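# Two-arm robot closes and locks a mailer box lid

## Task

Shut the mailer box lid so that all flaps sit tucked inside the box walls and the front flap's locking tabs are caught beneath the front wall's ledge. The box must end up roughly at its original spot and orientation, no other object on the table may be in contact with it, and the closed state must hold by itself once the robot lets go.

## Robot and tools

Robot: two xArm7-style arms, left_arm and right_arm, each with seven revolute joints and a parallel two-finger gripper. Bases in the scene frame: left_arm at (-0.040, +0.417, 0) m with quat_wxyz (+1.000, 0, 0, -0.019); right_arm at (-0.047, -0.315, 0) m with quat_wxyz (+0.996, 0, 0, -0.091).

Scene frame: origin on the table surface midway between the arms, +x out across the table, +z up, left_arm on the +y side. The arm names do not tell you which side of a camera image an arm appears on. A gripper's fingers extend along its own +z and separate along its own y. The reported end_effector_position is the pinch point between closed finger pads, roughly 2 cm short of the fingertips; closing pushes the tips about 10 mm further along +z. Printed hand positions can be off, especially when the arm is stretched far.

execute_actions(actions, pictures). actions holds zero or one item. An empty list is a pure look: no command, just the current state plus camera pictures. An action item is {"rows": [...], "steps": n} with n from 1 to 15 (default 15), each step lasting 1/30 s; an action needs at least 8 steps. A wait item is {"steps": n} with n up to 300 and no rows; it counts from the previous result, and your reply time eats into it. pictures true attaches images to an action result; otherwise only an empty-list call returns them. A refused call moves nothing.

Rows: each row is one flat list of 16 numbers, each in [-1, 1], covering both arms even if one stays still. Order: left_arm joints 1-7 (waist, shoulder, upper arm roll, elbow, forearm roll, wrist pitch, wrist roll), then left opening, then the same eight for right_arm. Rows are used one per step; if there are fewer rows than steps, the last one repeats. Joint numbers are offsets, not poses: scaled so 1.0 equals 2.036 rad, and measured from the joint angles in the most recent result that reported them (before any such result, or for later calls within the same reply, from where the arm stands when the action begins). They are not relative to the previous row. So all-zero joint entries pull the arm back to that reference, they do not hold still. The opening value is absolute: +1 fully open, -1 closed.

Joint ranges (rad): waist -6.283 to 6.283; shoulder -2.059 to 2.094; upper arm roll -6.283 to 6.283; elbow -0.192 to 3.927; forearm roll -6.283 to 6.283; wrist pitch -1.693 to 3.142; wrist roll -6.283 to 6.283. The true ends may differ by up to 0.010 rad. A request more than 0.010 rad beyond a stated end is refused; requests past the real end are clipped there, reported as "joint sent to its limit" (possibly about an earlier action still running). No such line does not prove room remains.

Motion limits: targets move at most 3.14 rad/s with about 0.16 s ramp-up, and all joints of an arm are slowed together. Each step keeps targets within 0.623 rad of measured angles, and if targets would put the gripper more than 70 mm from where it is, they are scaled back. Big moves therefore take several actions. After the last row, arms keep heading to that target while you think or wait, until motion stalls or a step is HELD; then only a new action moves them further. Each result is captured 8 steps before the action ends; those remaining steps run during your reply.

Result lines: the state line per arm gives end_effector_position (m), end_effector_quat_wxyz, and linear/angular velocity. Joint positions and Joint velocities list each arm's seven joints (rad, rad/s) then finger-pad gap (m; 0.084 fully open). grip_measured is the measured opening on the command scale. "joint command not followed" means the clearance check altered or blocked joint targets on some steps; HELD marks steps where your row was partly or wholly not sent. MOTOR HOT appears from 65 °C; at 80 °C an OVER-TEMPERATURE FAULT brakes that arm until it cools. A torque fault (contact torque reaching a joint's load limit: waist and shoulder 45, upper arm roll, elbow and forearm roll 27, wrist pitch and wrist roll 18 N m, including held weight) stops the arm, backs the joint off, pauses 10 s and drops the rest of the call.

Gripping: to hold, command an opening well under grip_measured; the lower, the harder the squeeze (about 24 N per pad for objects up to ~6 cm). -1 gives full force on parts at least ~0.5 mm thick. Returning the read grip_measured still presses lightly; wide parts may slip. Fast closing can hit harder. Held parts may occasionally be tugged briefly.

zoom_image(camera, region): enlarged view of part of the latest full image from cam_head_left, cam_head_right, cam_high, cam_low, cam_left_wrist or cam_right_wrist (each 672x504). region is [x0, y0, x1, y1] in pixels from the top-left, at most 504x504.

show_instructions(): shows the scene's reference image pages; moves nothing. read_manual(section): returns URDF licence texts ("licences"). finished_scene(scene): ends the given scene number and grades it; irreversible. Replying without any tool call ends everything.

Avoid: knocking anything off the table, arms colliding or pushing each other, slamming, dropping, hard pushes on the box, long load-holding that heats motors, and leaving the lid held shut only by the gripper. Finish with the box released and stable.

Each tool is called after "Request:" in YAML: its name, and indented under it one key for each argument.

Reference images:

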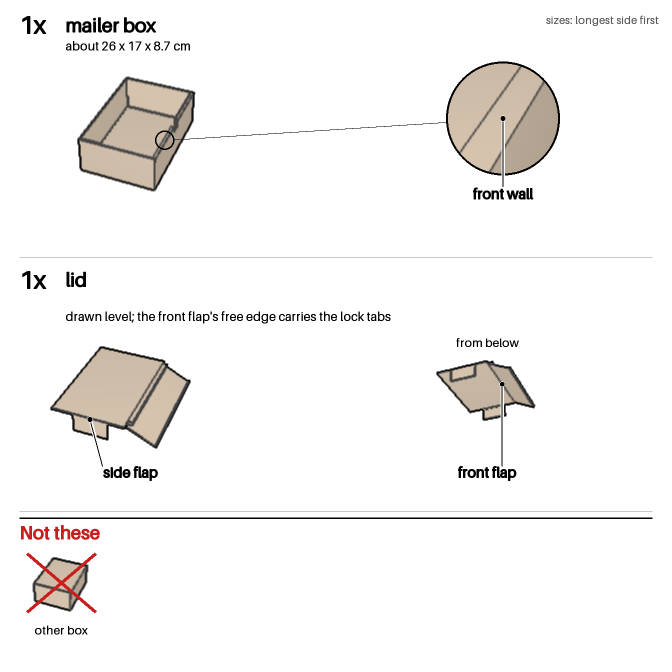

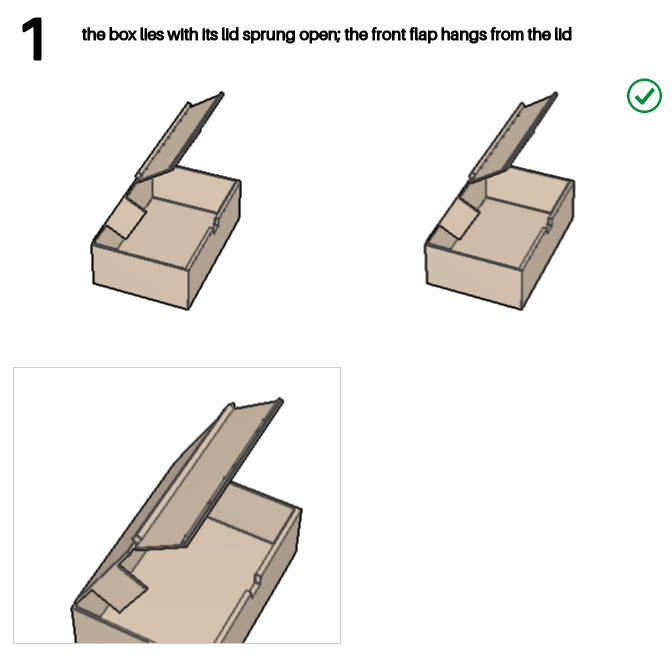

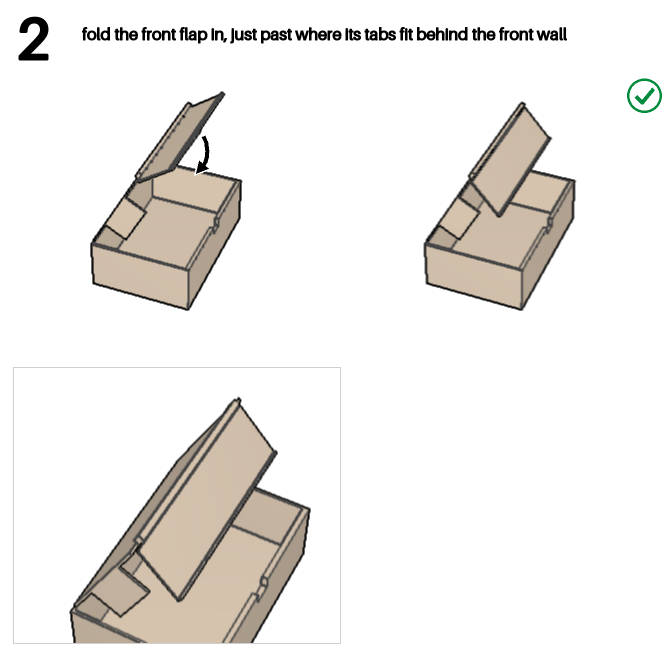

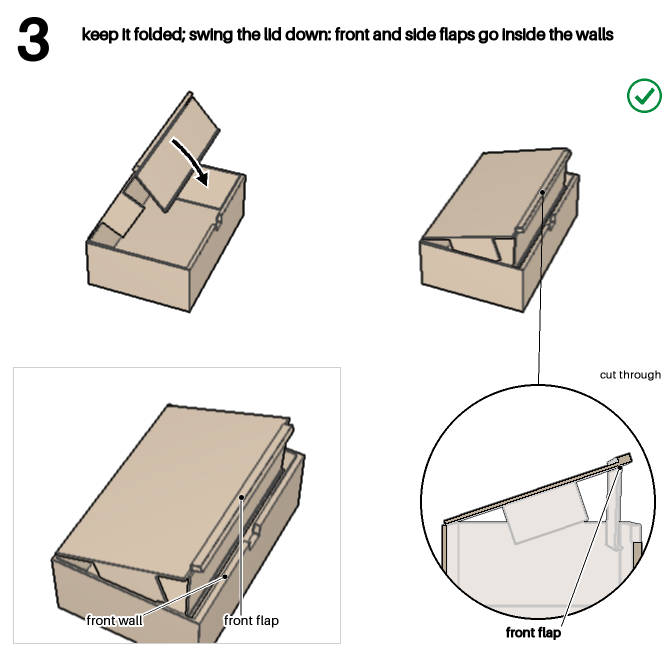

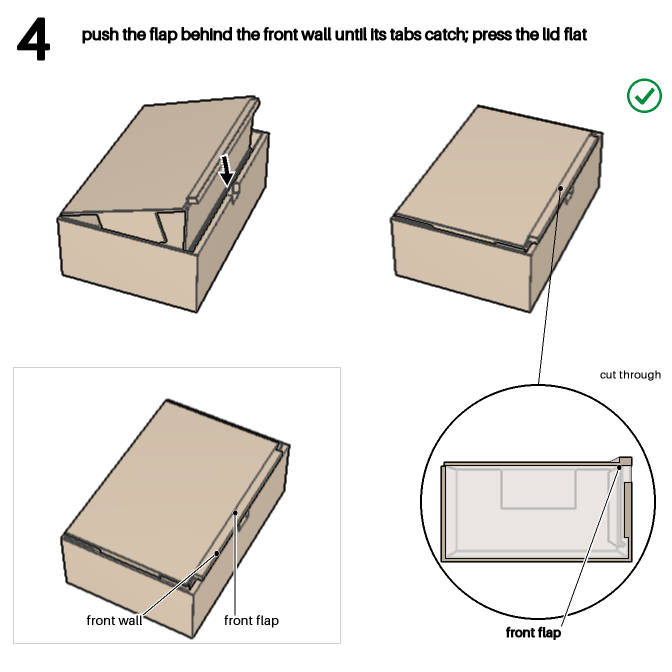

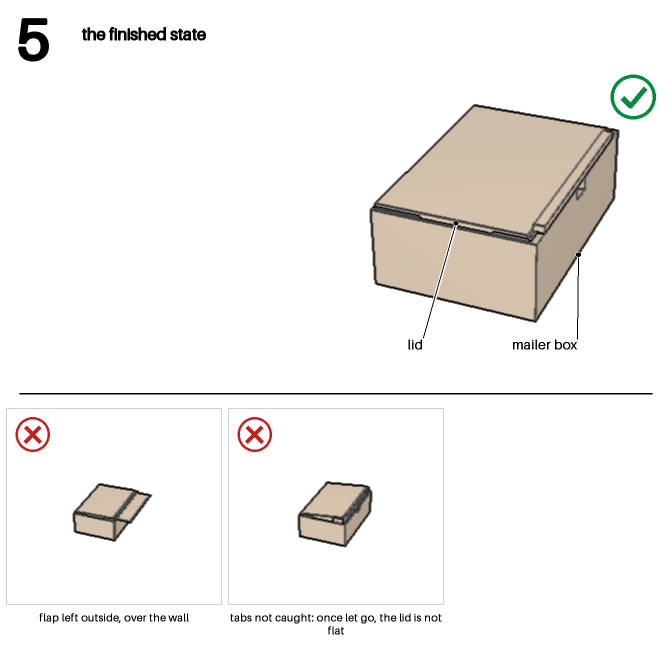

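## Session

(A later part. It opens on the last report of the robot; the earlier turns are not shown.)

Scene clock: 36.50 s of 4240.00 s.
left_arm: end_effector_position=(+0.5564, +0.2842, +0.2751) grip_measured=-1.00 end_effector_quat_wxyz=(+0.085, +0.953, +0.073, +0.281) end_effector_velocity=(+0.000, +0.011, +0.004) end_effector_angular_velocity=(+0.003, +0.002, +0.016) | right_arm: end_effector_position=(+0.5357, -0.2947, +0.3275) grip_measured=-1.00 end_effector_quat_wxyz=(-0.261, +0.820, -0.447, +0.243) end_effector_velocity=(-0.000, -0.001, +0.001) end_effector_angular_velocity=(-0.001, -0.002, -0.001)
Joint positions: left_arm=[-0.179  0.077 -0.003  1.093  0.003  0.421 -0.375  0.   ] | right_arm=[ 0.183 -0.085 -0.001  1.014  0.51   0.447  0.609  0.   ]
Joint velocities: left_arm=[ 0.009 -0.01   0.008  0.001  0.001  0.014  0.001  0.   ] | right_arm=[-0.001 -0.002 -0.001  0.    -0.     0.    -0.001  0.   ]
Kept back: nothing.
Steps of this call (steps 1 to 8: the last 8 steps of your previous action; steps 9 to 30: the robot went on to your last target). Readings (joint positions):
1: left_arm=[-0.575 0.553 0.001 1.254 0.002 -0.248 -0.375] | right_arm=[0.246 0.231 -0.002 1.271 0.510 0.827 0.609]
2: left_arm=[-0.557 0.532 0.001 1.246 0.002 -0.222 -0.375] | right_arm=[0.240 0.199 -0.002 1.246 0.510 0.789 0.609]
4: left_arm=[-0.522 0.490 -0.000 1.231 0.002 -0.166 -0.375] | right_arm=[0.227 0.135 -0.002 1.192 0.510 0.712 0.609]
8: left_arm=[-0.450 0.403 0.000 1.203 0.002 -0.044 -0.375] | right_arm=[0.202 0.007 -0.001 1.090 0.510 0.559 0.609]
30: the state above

Request:
execute_actions:
  actions:
    - {"rows":[[0,0,0,0,0,0,0,-1,0,0.2,0,-0.104,0.35,-0.958,-1,-0.2]]}

Request:
execute_actions:
  actions:
    - {"steps":40}

Request:
execute_actions:
  actions:
    - {"rows":[[0,0,0,0,0,0,0,-1,0.515,0,0,0,0,0,-0.198,-0.2]]}

Request:
execute_actions:
  actions:
    - {"steps":40}

Request:
execute_actions:
  actions:
    - {"rows":[[0,0,0,0,0,0,0,-1,0,0.138,0,0,0,0,0,-0.2]]}

Request:
execute_actions:
  actions:
    - {"steps":20}
  pictures: true

Scene clock: 37.40 s of 4240.00 s.
left_arm: end_effector_position=(+0.5563, +0.2842, +0.2751) grip_measured=-1.00 end_effector_quat_wxyz=(+0.085, +0.953, +0.073, +0.281) end_effector_velocity=(-0.001, -0.005, -0.003) end_effector_angular_velocity=(-0.000, +0.004, -0.009) | right_arm: end_effector_position=(+0.5467, -0.3165, +0.2664) grip_measured=-0.23 end_effector_quat_wxyz=(-0.252, +0.811, -0.461, +0.257) end_effector_velocity=(+0.011, -0.181, -0.414) end_effector_angular_velocity=(-0.234, +0.023, -0.371)
Joint positions: left_arm=[-0.179  0.077 -0.003  1.093  0.003  0.421 -0.375  0.   ] | right_arm=[ 0.183  0.02  -0.001  0.959  0.677  0.279  0.442  0.034]
Joint velocities: left_arm=[-0.004  0.004 -0.005 -0.001 -0.    -0.001 -0.     0.   ] | right_arm=[-0.002  0.645 -0.006 -0.382  1.05  -1.052 -1.065  0.015]
From where the robot then was, a joint's target lay farther than a number of 1.0 reaches, so one or more steps of this call were cut to that.
Steps of this call (steps 1 to 15: the robot went on to your last target; steps 16 to 20: nothing new was sent; steps 21 to 27: the first 7 steps of this action). Readings (joint positions):
21: left_arm=[-0.177 0.075 -0.001 1.094 0.002 0.422 -0.375] | right_arm=[0.183 -0.085 -0.001 1.014 0.511 0.446 0.608]
22: left_arm=[-0.178 0.075 -0.001 1.094 0.003 0.421 -0.375] | right_arm=[0.183 -0.082 -0.001 1.013 0.518 0.438 0.601]
24: left_arm=[-0.178 0.076 -0.002 1.094 0.003 0.421 -0.375] | right_arm=[0.184 -0.052 0.000 1.001 0.570 0.384 0.548]
27: the state above

Scene clock: 38.73 s of 4240.00 s.
left_arm: end_effector_position=(+0.5564, +0.2842, +0.2751) grip_measured=-1.00 end_effector_quat_wxyz=(+0.085, +0.953, +0.073, +0.281) end_effector_velocity=(-0.000, +0.000, -0.000) end_effector_angular_velocity=(-0.001, +0.000, +0.001) | right_arm: end_effector_position=(+0.3728, -0.5550, +0.3526) grip_measured=-0.21 end_effector_quat_wxyz=(+0.660, +0.667, -0.085, +0.335) end_effector_velocity=(-0.004, +0.000, +0.004) end_effector_angular_velocity=(-0.025, +0.017, -0.014)
Joint positions: left_arm=[-0.179  0.077 -0.003  1.093  0.003  0.421 -0.375  0.   ] | right_arm=[ 0.183  0.322 -0.001  0.802  1.222 -1.502 -1.424  0.035]
Joint velocities: left_arm=[ 0.001  0.    -0.001 -0.    -0.002 -0.     0.     0.   ] | right_arm=[-0.001  0.001 -0.001 -0.001  0.002 -0.021 -0.025  0.   ]
Kept back: nothing.
Steps of this call (steps 1 to 8: the last 8 steps of your previous action; steps 9 to 40: the robot went on to your last target). Readings (joint positions):
1: left_arm=[-0.179 0.077 -0.003 1.093 0.003 0.421 -0.375] | right_arm=[0.183 0.040 -0.001 0.947 0.712 0.243 0.405]
2: left_arm=[-0.179 0.077 -0.003 1.093 0.003 0.421 -0.375] | right_arm=[0.183 0.059 -0.001 0.938 0.746 0.205 0.367]
4: left_arm=[-0.179 0.077 -0.003 1.093 0.003 0.421 -0.375] | right_arm=[0.183 0.096 -0.001 0.920 0.814 0.123 0.285]
8: left_arm=[-0.179 0.077 -0.003 1.093 0.003 0.421 -0.375] | right_arm=[0.183 0.165 -0.001 0.884 0.936 -0.063 0.099]
40: the state above

Scene clock: 38.97 s of 4240.00 s.
left_arm: end_effector_position=(+0.5564, +0.2842, +0.2751) grip_measured=-1.00 end_effector_quat_wxyz=(+0.085, +0.953, +0.073, +0.281) end_effector_velocity=(-0.000, -0.000, +0.000) end_effector_angular_velocity=(-0.000, -0.000, -0.001) | right_arm: end_effector_position=(+0.4048, -0.4877, +0.3527) grip_measured=-0.21 end_effector_quat_wxyz=(+0.650, +0.672, -0.002, +0.355) end_effector_velocity=(+0.162, +0.421, -0.001) end_effector_angular_velocity=(-0.225, +0.428, +0.886)
Joint positions: left_arm=[-0.179  0.077 -0.003  1.093  0.003  0.421 -0.375  0.   ] | right_arm=[ 0.336  0.322  0.     0.803  1.222 -1.502 -1.52   0.035]
Joint velocities: left_arm=[-0.     0.    -0.001  0.    -0.001 -0.     0.     0.   ] | right_arm=[ 0.911 -0.001  0.021 -0.    -0.002  0.001 -0.488 -0.   ]
Steps of this call (steps 1 to 7: the first 7 steps of this action). Readings (joint positions):
1: left_arm=[-0.179 0.077 -0.003 1.093 0.003 0.421 -0.375] | right_arm=[0.184 0.322 -0.001 0.802 1.222 -1.502 -1.426]
2: left_arm=[-0.179 0.077 -0.003 1.093 0.003 0.421 -0.375] | right_arm=[0.189 0.322 -0.003 0.802 1.222 -1.502 -1.431]
4: left_arm=[-0.179 0.077 -0.003 1.093 0.003 0.421 -0.375] | right_arm=[0.237 0.322 -0.008 0.802 1.223 -1.502 -1.464]
7: the state above

Scene clock: 40.30 s of 4240.00 s.
left_arm: end_effector_position=(+0.5564, +0.2842, +0.2751) grip_measured=-1.00 end_effector_quat_wxyz=(+0.085, +0.953, +0.073, +0.281) end_effector_velocity=(+0.000, +0.000, +0.000) end_effector_angular_velocity=(-0.001, +0.001, +0.001) | right_arm: end_effector_position=(+0.3713, -0.0714, +0.3527) grip_measured=-0.21 end_effector_quat_wxyz=(+0.520, +0.556, +0.378, +0.527) end_effector_velocity=(-0.003, +0.006, -0.000) end_effector_angular_velocity=(+0.001, +0.002, +0.016)
Joint positions: left_arm=[-0.179  0.077 -0.003  1.093  0.003  0.421 -0.375  0.   ] | right_arm=[ 1.23   0.322 -0.002  0.802  1.222 -1.502 -1.827  0.035]
Joint velocities: left_arm=[ 0.001  0.    -0.001  0.    -0.002  0.001  0.     0.   ] | right_arm=[ 0.008 -0.     0.007  0.001 -0.001  0.001 -0.001 -0.   ]
Kept back: nothing.
Steps of this call (steps 1 to 8: the last 8 steps of your previous action; steps 9 to 40: the robot went on to your last target). Readings (joint positions):
1: left_arm=[-0.179 0.077 -0.003 1.093 0.003 0.421 -0.375] | right_arm=[0.366 0.322 0.000 0.803 1.222 -1.502 -1.536]
2: left_arm=[-0.179 0.077 -0.003 1.093 0.003 0.421 -0.375] | right_arm=[0.395 0.322 -0.001 0.803 1.222 -1.502 -1.551]
4: left_arm=[-0.179 0.077 -0.003 1.093 0.003 0.421 -0.375] | right_arm=[0.455 0.322 -0.001 0.803 1.222 -1.502 -1.578]
8: left_arm=[-0.179 0.077 -0.003 1.093 0.003 0.421 -0.375] | right_arm=[0.575 0.322 -0.000 0.803 1.222 -1.502 -1.626]
40: the state above

Scene clock: 40.53 s of 4240.00 s.
left_arm: end_effector_position=(+0.5564, +0.2842, +0.2751) grip_measured=-1.00 end_effector_quat_wxyz=(+0.085, +0.953, +0.073, +0.281) end_effector_velocity=(+0.000, +0.000, +0.000) end_effector_angular_velocity=(+0.001, -0.000, -0.001) | right_arm: end_effector_position=(+0.3752, -0.0642, +0.2831) grip_measured=-0.21 end_effector_quat_wxyz=(+0.542, +0.539, +0.436, +0.476) end_effector_velocity=(+0.004, +0.010, -0.427) end_effector_angular_velocity=(-0.870, +0.508, +0.003)
Joint positions: left_arm=[-0.179  0.077 -0.003  1.093  0.003  0.421 -0.375  0.   ] | right_arm=[ 1.23   0.485 -0.002  0.801  1.222 -1.501 -1.827  0.035]
Joint velocities: left_arm=[-0.001 -0.     0.001  0.001  0.001  0.     0.     0.   ] | right_arm=[ 0.002  0.978  0.003 -0.028  0.003  0.004  0.    -0.   ]
Steps of this call (steps 1 to 7: the first 7 steps of this action). Readings (joint positions):
1: left_arm=[-0.179 0.077 -0.003 1.093 0.003 0.421 -0.375] | right_arm=[1.230 0.323 -0.002 0.802 1.222 -1.502 -1.827]
2: left_arm=[-0.179 0.077 -0.003 1.093 0.003 0.421 -0.375] | right_arm=[1.231 0.328 -0.002 0.803 1.222 -1.502 -1.827]
4: left_arm=[-0.179 0.077 -0.003 1.093 0.003 0.421 -0.375] | right_arm=[1.230 0.376 -0.002 0.807 1.222 -1.503 -1.827]
7: the state above

Scene clock: 41.20 s of 4240.00 s.
left_arm: end_effector_position=(+0.5564, +0.2842, +0.2751) grip_measured=-1.00 end_effector_quat_wxyz=(+0.085, +0.953, +0.073, +0.281) end_effector_velocity=(+0.000, +0.000, +0.000) end_effector_angular_velocity=(-0.001, -0.001, +0.002) | right_arm: end_effector_position=(+0.3749, -0.0650, +0.2332) grip_measured=-0.21 end_effector_quat_wxyz=(+0.556, +0.524, +0.474, +0.437) end_effector_velocity=(+0.000, -0.000, -0.001) end_effector_angular_velocity=(-0.002, +0.001, +0.000)
Joint positions: left_arm=[-0.179  0.077 -0.003  1.093  0.003  0.421 -0.375  0.   ] | right_arm=[ 1.23   0.603 -0.002  0.802  1.222 -1.502 -1.827  0.035]
Joint velocities: left_arm=[-0.001 -0.     0.001  0.    -0.    -0.    -0.001  0.   ] | right_arm=[-0.001  0.002  0.    -0.    -0.001  0.     0.     0.   ]
Kept back: nothing.
Steps of this call (steps 1 to 8: the last 8 steps of your previous action; steps 9 to 20: the robot went on to your last target). Readings (joint positions):
1: left_arm=[-0.179 0.077 -0.003 1.093 0.003 0.421 -0.375] | right_arm=[1.230 0.516 -0.002 0.801 1.222 -1.501 -1.827]
2: left_arm=[-0.179 0.077 -0.003 1.093 0.003 0.421 -0.375] | right_arm=[1.230 0.544 -0.002 0.800 1.222 -1.501 -1.827]
4: left_arm=[-0.179 0.077 -0.003 1.093 0.003 0.421 -0.375] | right_arm=[1.230 0.582 -0.002 0.800 1.223 -1.501 -1.827]
8: left_arm=[-0.179 0.077 -0.003 1.093 0.003 0.421 -0.375] | right_arm=[1.230 0.599 -0.002 0.802 1.222 -1.502 -1.827]
20: the state above

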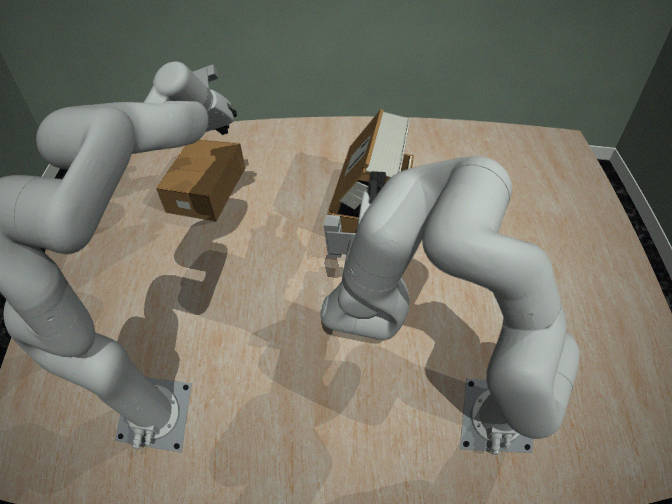

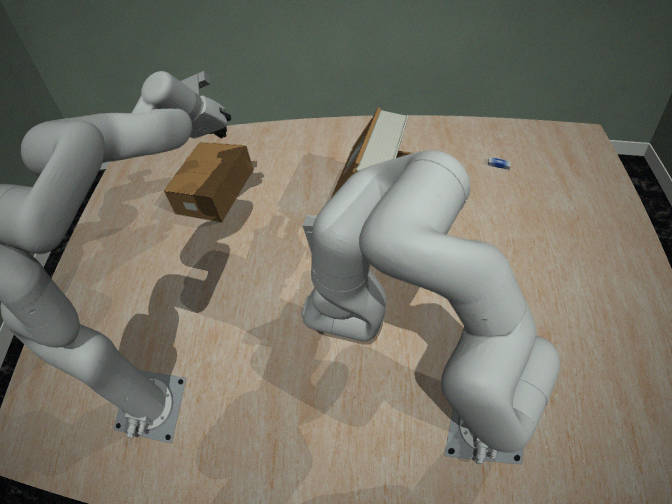

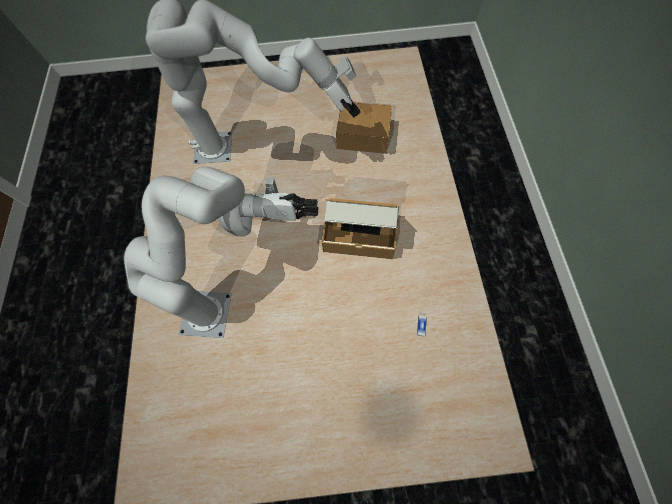

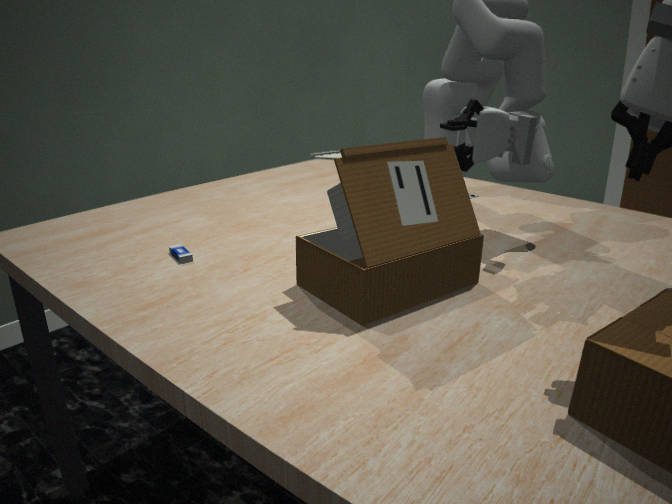

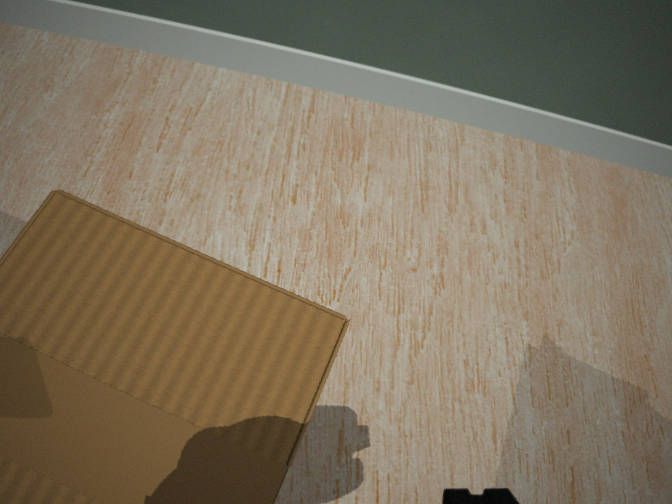

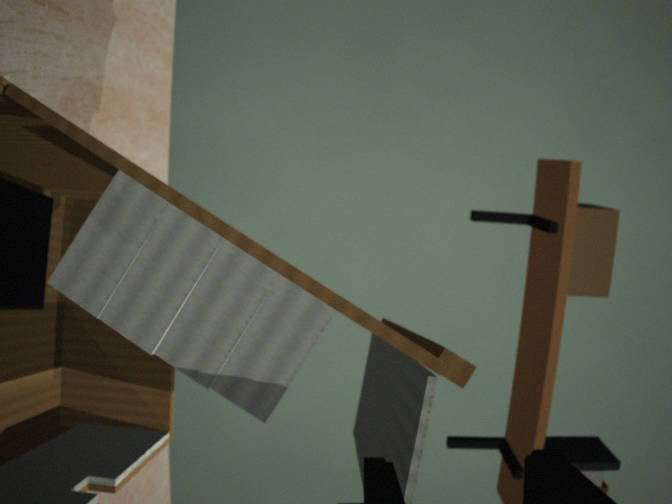

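Request:
execute_actions:
  actions:
    - {"rows":[[0,0,0,0,0,0,0,-1,-0.095,0.032,0,0.06,-0.087,0.035,0.06,-0.2]]}

Request:
execute_actions:
  actions:
    - {"steps":20}
  pictures: true

Scene clock: 41.77 s of 4240.00 s.
left_arm: end_effector_position=(+0.5564, +0.2842, +0.2751) grip_measured=-1.00 end_effector_quat_wxyz=(+0.085, +0.953, +0.073, +0.281) end_effector_velocity=(-0.000, -0.000, -0.000) end_effector_angular_velocity=(-0.001, +0.000, +0.001) | right_arm: end_effector_position=(+0.4364, -0.0821, +0.2272) grip_measured=-0.21 end_effector_quat_wxyz=(+0.529, +0.556, +0.439, +0.466) end_effector_velocity=(+0.284, -0.179, -0.007) end_effector_angular_velocity=(+0.411, -0.119, -0.227)
Joint positions: left_arm=[-0.179  0.077 -0.003  1.093  0.003  0.421 -0.375  0.   ] | right_arm=[ 1.076  0.654 -0.007  0.9    1.084 -1.445 -1.732  0.035]
Joint velocities: left_arm=[-0.001 -0.     0.    -0.    -0.001 -0.    -0.001  0.   ] | right_arm=[-0.695  0.206 -0.127  0.383 -0.537  0.229  0.372 -0.   ]
Steps of this call (steps 1 to 10: the robot went on to your last target; steps 11 to 17: the first 7 steps of this action). Readings (joint positions):
11: left_arm=[-0.179 0.077 -0.003 1.093 0.003 0.421 -0.375] | right_arm=[1.230 0.603 -0.002 0.803 1.222 -1.501 -1.827]
12: left_arm=[-0.179 0.077 -0.003 1.093 0.003 0.421 -0.375] | right_arm=[1.224 0.605 -0.000 0.806 1.215 -1.499 -1.822]
14: left_arm=[-0.179 0.077 -0.003 1.093 0.003 0.421 -0.375] | right_arm=[1.175 0.623 0.005 0.839 1.167 -1.480 -1.789]
17: the state above

Scene clock: 42.43 s of 4240.00 s.
left_arm: end_effector_position=(+0.5564, +0.2842, +0.2751) grip_measured=-1.00 end_effector_quat_wxyz=(+0.085, +0.953, +0.073, +0.281) end_effector_velocity=(+0.000, -0.000, +0.000) end_effector_angular_velocity=(+0.000, -0.001, -0.001) | right_arm: end_effector_position=(+0.4508, -0.0850, +0.2251) grip_measured=-0.21 end_effector_quat_wxyz=(+0.520, +0.563, +0.432, +0.475) end_effector_velocity=(+0.000, -0.000, -0.000) end_effector_angular_velocity=(+0.000, +0.000, -0.000)
Joint positions: left_arm=[-0.179  0.077 -0.003  1.093  0.003  0.421 -0.375  0.   ] | right_arm=[ 1.037  0.668 -0.002  0.924  1.045 -1.43  -1.705  0.035]
Joint velocities: left_arm=[ 0.     0.    -0.     0.    -0.    -0.001  0.001  0.   ] | right_arm=[-0.     0.001 -0.001  0.001 -0.     0.001  0.     0.   ]
Kept back: nothing.
Steps of this call (steps 1 to 8: the last 8 steps of your previous action; steps 9 to 20: the robot went on to your last target). Readings (joint positions):
1: left_arm=[-0.179 0.077 -0.003 1.093 0.003 0.421 -0.375] | right_arm=[1.057 0.660 -0.010 0.910 1.069 -1.439 -1.722]
2: left_arm=[-0.179 0.077 -0.003 1.093 0.003 0.421 -0.375] | right_arm=[1.047 0.663 -0.010 0.916 1.060 -1.436 -1.716]
4: left_arm=[-0.179 0.077 -0.003 1.093 0.003 0.421 -0.375] | right_arm=[1.040 0.666 -0.005 0.921 1.051 -1.432 -1.709]
8: left_arm=[-0.179 0.077 -0.003 1.093 0.003 0.421 -0.375] | right_arm=[1.039 0.667 -0.000 0.923 1.046 -1.431 -1.706]
20: the state above

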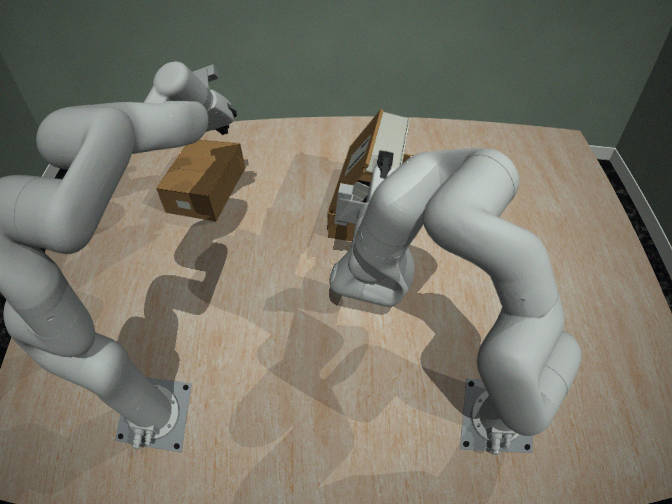

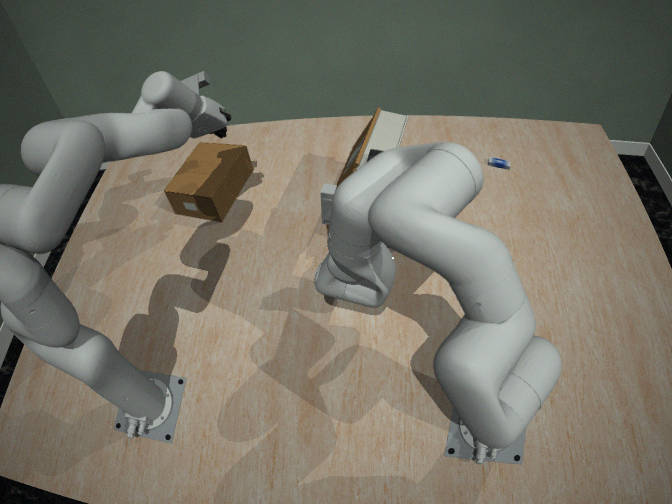

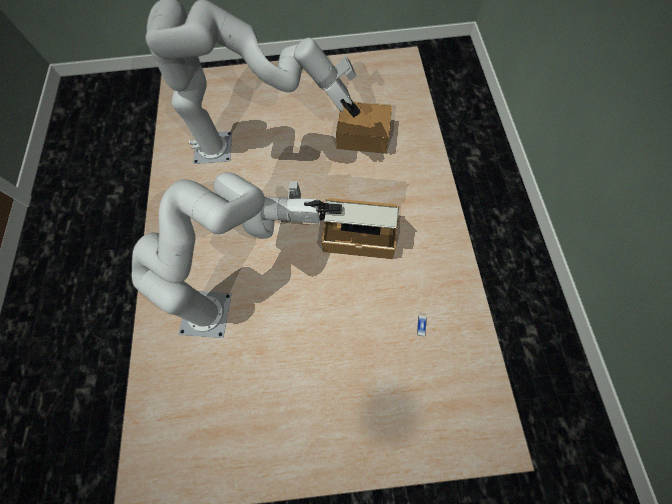

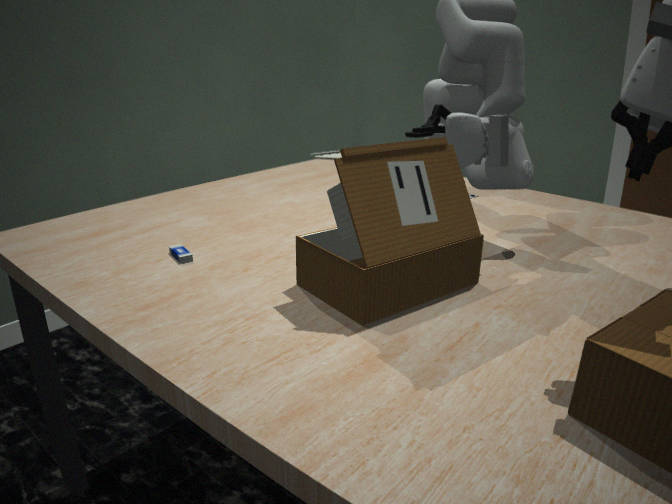

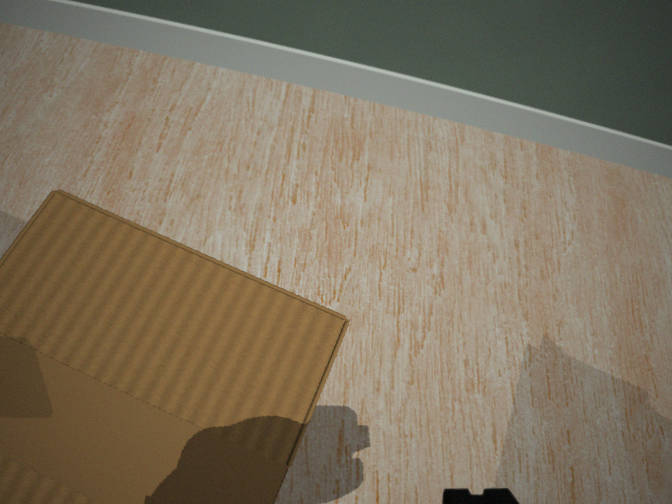

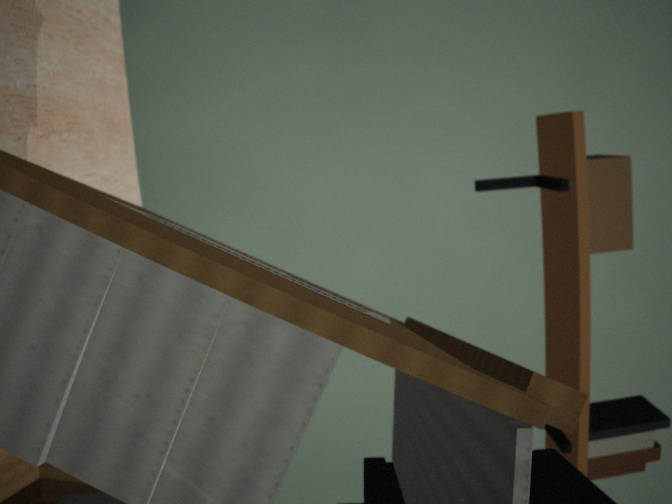

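Request:
execute_actions:
  actions:
    - {"rows":[[0,0,0,0,0,0,0,-1,0,0,0,0,0,0,0,-0.85]],"steps":12}

Request:
execute_actions:
  actions:
    - {"rows":[[0,0,0,0,0,0,0,-1,-0.007,0.025,0,-0.002,-0.011,-0.015,0.195,-0.85],[0,0,0,0,0,0,0,-1,-0.007,0.025,0,-0.002,-0.011,-0.015,0.195,-0.85],[0,0,0,0,0,0,0,-1,-0.007,0.025,0,-0.002,-0.011,-0.015,0.195,-0.85],[0,0,0,0,0,0,0,-1,-0.007,0.025,0,-0.002,-0.011,-0.015,0.195,-0.85],[0,0,0,0,0,0,0,-1,-0.007,0.025,0,-0.002,-0.011,-0.015,0.195,-0.85],[0,0,0,0,0,0,0,-1,-0.007,0.025,0,-0.002,-0.011,-0.015,0.195,-0.85],[0,0,0,0,0,0,0,-1,-0.015,0.05,0,-0.003,-0.021,-0.029,0.39,-0.85],[0,0,0,0,0,0,0,-1,-0.015,0.05,0,-0.003,-0.021,-0.029,0.39,-0.85],[0,0,0,0,0,0,0,-1,-0.015,0.05,0,-0.003,-0.021,-0.029,0.39,-0.85],[0,0,0,0,0,0,0,-1,-0.015,0.05,0,-0.003,-0.021,-0.029,0.39,-0.85],[0,0,0,0,0,0,0,-1,-0.015,0.05,0,-0.003,-0.021,-0.029,0.39,-0.85],[0,0,0,0,0,0,0,-1,-0.022,0.076,0,-0.005,-0.032,-0.044,0.586,-0.85]]}

Request:
execute_actions:
  actions:
    - {"steps":20}

Request:
execute_actions:
  actions:
    - {"rows":[[0,0,0,0,0,0,0,-1,-0.016,0.065,0,0.013,-0.017,-0.029,0.276,-0.85]]}

Request:
execute_actions:
  actions:
    - {"steps":20}
  pictures: true

Scene clock: 43.77 s of 4240.00 s.
left_arm: end_effector_position=(+0.5564, +0.2842, +0.2751) grip_measured=-1.00 end_effector_quat_wxyz=(+0.085, +0.953, +0.073, +0.281) end_effector_velocity=(+0.000, +0.001, -0.000) end_effector_angular_velocity=(+0.001, +0.000, +0.001) | right_arm: end_effector_position=(+0.4508, -0.0851, +0.2251) grip_measured=-0.78 end_effector_quat_wxyz=(+0.520, +0.563, +0.432, +0.475) end_effector_velocity=(-0.000, +0.000, -0.000) end_effector_angular_velocity=(+0.001, -0.001, -0.000)
Joint positions: left_arm=[-0.179  0.077 -0.003  1.093  0.003  0.421 -0.375  0.   ] | right_arm=[ 1.037  0.668 -0.002  0.924  1.045 -1.43  -1.705  0.01 ]
Joint velocities: left_arm=[ 0.001  0.     0.001 -0.     0.001  0.    -0.001  0.   ] | right_arm=[-0.     0.     0.001 -0.     0.    -0.001  0.001 -0.09 ]
Steps of this call (steps 1 to 15: the robot went on to your last target; steps 16 to 36: nothing new was sent; steps 37 to 40: the first 4 steps of this action). Readings (joint positions):
37: left_arm=[-0.179 0.077 -0.003 1.093 0.003 0.421 -0.375] | right_arm=[1.037 0.668 -0.002 0.925 1.045 -1.430 -1.705]
38: left_arm=[-0.179 0.077 -0.003 1.093 0.003 0.421 -0.375] | right_arm=[1.037 0.668 -0.002 0.924 1.045 -1.430 -1.705]
40: the state above

Scene clock: 44.27 s of 4240.00 s.
left_arm: end_effector_position=(+0.5564, +0.2842, +0.2751) grip_measured=-1.00 end_effector_quat_wxyz=(+0.085, +0.953, +0.073, +0.281) end_effector_velocity=(+0.000, +0.001, -0.000) end_effector_angular_velocity=(-0.000, -0.000, +0.002) | right_arm: end_effector_position=(+0.4505, -0.0884, +0.2138) grip_measured=-0.87 end_effector_quat_wxyz=(+0.464, +0.606, +0.367, +0.531) end_effector_velocity=(-0.005, -0.035, -0.099) end_effector_angular_velocity=(+1.533, -0.274, -0.012)
Joint positions: left_arm=[-0.179  0.077 -0.003  1.093  0.003  0.421 -0.375  0.   ] | right_arm=[ 1.028  0.7   -0.002  0.922  1.031 -1.45  -1.451  0.006]
Joint velocities: left_arm=[ 0.001  0.     0.    -0.     0.    -0.    -0.001  0.   ] | right_arm=[-0.071  0.257 -0.006 -0.038 -0.1   -0.139  1.823  0.   ]
Steps of this call (steps 1 to 8: the last 8 steps of your previous action; steps 9 to 15: the first 7 steps of this action, its rows measured from where the robot was after step 8). Readings (joint positions):
8: left_arm=[-0.179 0.077 -0.003 1.093 0.003 0.421 -0.375] | right_arm=[1.037 0.668 -0.002 0.924 1.045 -1.430 -1.705]
9: left_arm=[-0.179 0.077 -0.003 1.093 0.003 0.421 -0.375] | right_arm=[1.037 0.668 -0.002 0.924 1.045 -1.431 -1.704]
10: left_arm=[-0.179 0.077 -0.003 1.093 0.003 0.421 -0.375] | right_arm=[1.037 0.669 -0.002 0.925 1.045 -1.431 -1.696]
12: left_arm=[-0.179 0.077 -0.003 1.093 0.003 0.421 -0.375] | right_arm=[1.035 0.676 -0.002 0.925 1.041 -1.436 -1.634]
15: the state above

Scene clock: 44.93 s of 4240.00 s.
left_arm: end_effector_position=(+0.5564, +0.2842, +0.2751) grip_measured=-1.00 end_effector_quat_wxyz=(+0.085, +0.953, +0.073, +0.281) end_effector_velocity=(-0.000, +0.000, -0.000) end_effector_angular_velocity=(+0.001, +0.001, +0.000) | right_arm: end_effector_position=(+0.4474, -0.1025, +0.1704) grip_measured=-0.87 end_effector_quat_wxyz=(+0.212, +0.700, +0.095, +0.675) end_effector_velocity=(+0.000, -0.001, -0.000) end_effector_angular_velocity=(+0.022, -0.006, -0.002)
Joint positions: left_arm=[-0.179  0.077 -0.003  1.093  0.003  0.421 -0.375  0.   ] | right_arm=[ 0.992  0.822 -0.002  0.915  0.98  -1.52  -0.515  0.006]
Joint velocities: left_arm=[-0.     0.     0.001 -0.001  0.001  0.    -0.001  0.   ] | right_arm=[-0.002  0.002 -0.001 -0.001 -0.001 -0.003  0.025 -0.   ]
Kept back: nothing.
Steps of this call (steps 1 to 8: the last 8 steps of your previous action; steps 9 to 20: the robot went on to your last target). Readings (joint positions):
1: left_arm=[-0.179 0.077 -0.003 1.093 0.003 0.421 -0.375] | right_arm=[1.025 0.709 -0.002 0.921 1.027 -1.455 -1.387]
2: left_arm=[-0.179 0.077 -0.003 1.093 0.003 0.421 -0.375] | right_arm=[1.023 0.718 -0.002 0.920 1.024 -1.461 -1.314]
4: left_arm=[-0.179 0.077 -0.003 1.093 0.003 0.421 -0.375] | right_arm=[1.017 0.738 -0.002 0.920 1.015 -1.472 -1.159]
8: left_arm=[-0.179 0.077 -0.003 1.093 0.003 0.421 -0.375] | right_arm=[1.004 0.777 -0.002 0.918 0.999 -1.494 -0.856]
20: the state above

Scene clock: 45.17 s of 4240.00 s.
left_arm: end_effector_position=(+0.5564, +0.2842, +0.2751) grip_measured=-1.00 end_effector_quat_wxyz=(+0.085, +0.953, +0.073, +0.281) end_effector_velocity=(-0.000, +0.001, -0.000) end_effector_angular_velocity=(+0.001, +0.000, -0.000) | right_arm: end_effector_position=(+0.4468, -0.1088, +0.1485) grip_measured=-0.87 end_effector_quat_wxyz=(+0.127, +0.706, +0.008, +0.697) end_effector_velocity=(-0.015, -0.077, -0.223) end_effector_angular_velocity=(+1.940, -0.277, -0.010)
Joint positions: left_arm=[-0.179  0.077 -0.003  1.093  0.003  0.421 -0.375  0.   ] | right_arm=[ 0.976  0.889 -0.002  0.929  0.962 -1.55  -0.224  0.006]
Joint velocities: left_arm=[ 0.001  0.    -0.    -0.     0.001  0.     0.     0.   ] | right_arm=[-0.153  0.624 -0.008  0.09  -0.148 -0.242  2.405  0.   ]
Steps of this call (steps 1 to 7: the first 7 steps of this action). Readings (joint positions):
1: left_arm=[-0.179 0.077 -0.003 1.093 0.003 0.421 -0.375] | right_arm=[0.992 0.822 -0.002 0.915 0.980 -1.520 -0.513]
2: left_arm=[-0.179 0.077 -0.003 1.093 0.003 0.421 -0.375] | right_arm=[0.992 0.824 -0.002 0.915 0.980 -1.521 -0.504]
4: left_arm=[-0.179 0.077 -0.003 1.093 0.003 0.421 -0.375] | right_arm=[0.989 0.837 -0.002 0.919 0.976 -1.528 -0.442]
7: the state above

Scene clock: 45.83 s of 4240.00 s.
left_arm: end_effector_position=(+0.5564, +0.2842, +0.2751) grip_measured=-1.00 end_effector_quat_wxyz=(+0.085, +0.953, +0.073, +0.281) end_effector_velocity=(+0.000, +0.000, +0.000) end_effector_angular_velocity=(-0.001, -0.001, +0.001) | right_arm: end_effector_position=(+0.4449, -0.1158, +0.1266) grip_measured=-0.87 end_effector_quat_wxyz=(+0.047, +0.703, -0.072, +0.706) end_effector_velocity=(-0.000, -0.000, -0.001) end_effector_angular_velocity=(+0.001, +0.000, -0.000)
Joint positions: left_arm=[-0.179  0.077 -0.003  1.093  0.003  0.421 -0.375  0.   ] | right_arm=[ 0.96   0.954 -0.002  0.941  0.946 -1.579  0.047  0.006]
Joint velocities: left_arm=[ 0.     0.    -0.     0.001 -0.    -0.001 -0.     0.   ] | right_arm=[-0.     0.001 -0.    -0.    -0.    -0.001  0.002 -0.   ]
Kept back: nothing.
Steps of this call (steps 1 to 8: the last 8 steps of your previous action; steps 9 to 20: the robot went on to your last target). Readings (joint positions):
1: left_arm=[-0.179 0.077 -0.003 1.093 0.003 0.421 -0.375] | right_arm=[0.971 0.909 -0.002 0.932 0.958 -1.558 -0.148]
2: left_arm=[-0.179 0.077 -0.003 1.093 0.003 0.421 -0.375] | right_arm=[0.967 0.926 -0.002 0.934 0.954 -1.565 -0.083]
4: left_arm=[-0.179 0.077 -0.003 1.093 0.003 0.421 -0.375] | right_arm=[0.962 0.947 -0.002 0.937 0.949 -1.573 -0.000]
8: left_arm=[-0.179 0.077 -0.003 1.093 0.003 0.421 -0.375] | right_arm=[0.960 0.953 -0.002 0.941 0.946 -1.578 0.041]
20: the state above

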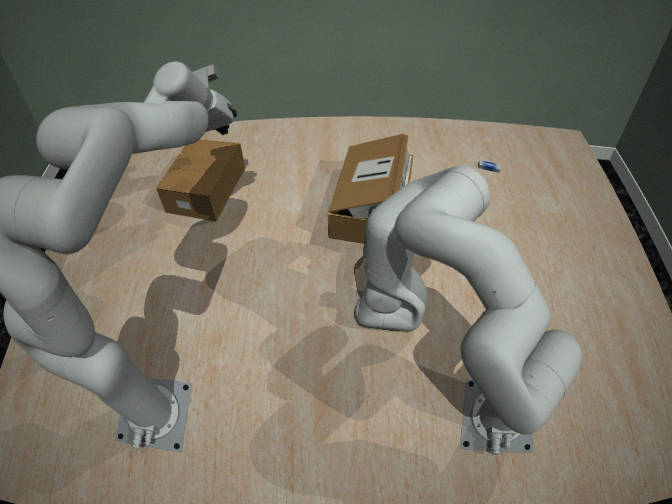

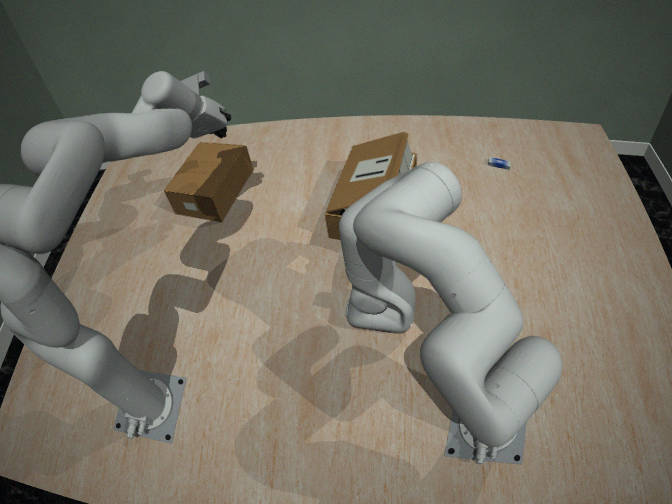

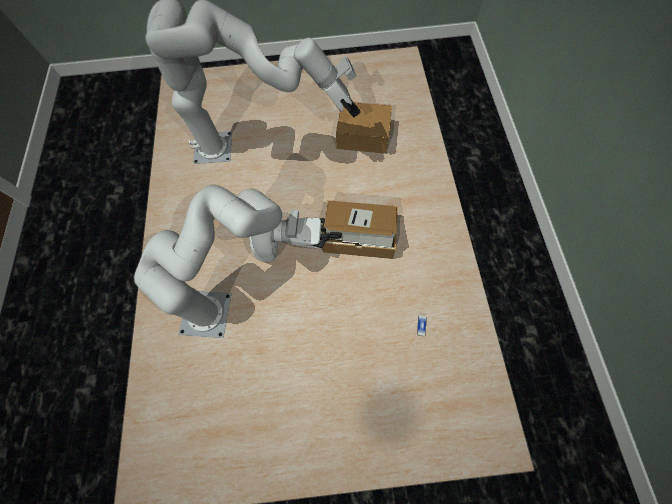

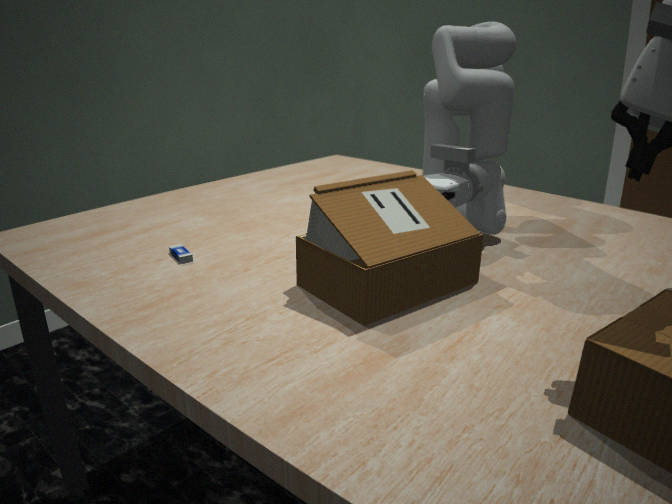

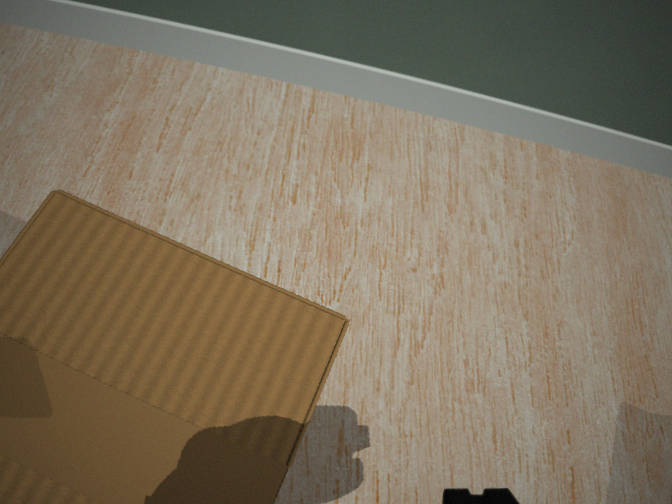

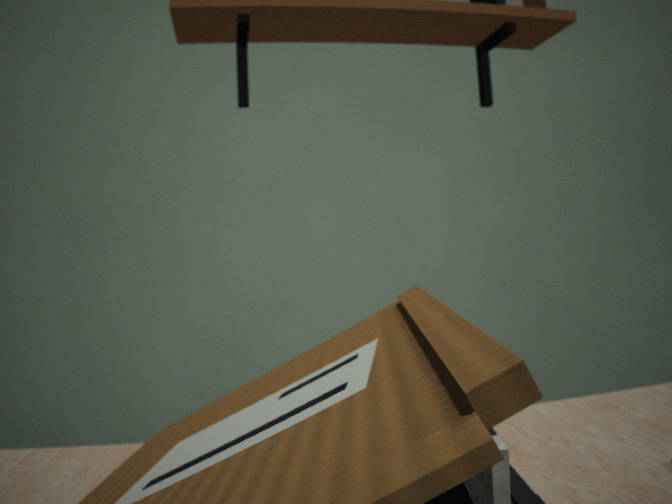

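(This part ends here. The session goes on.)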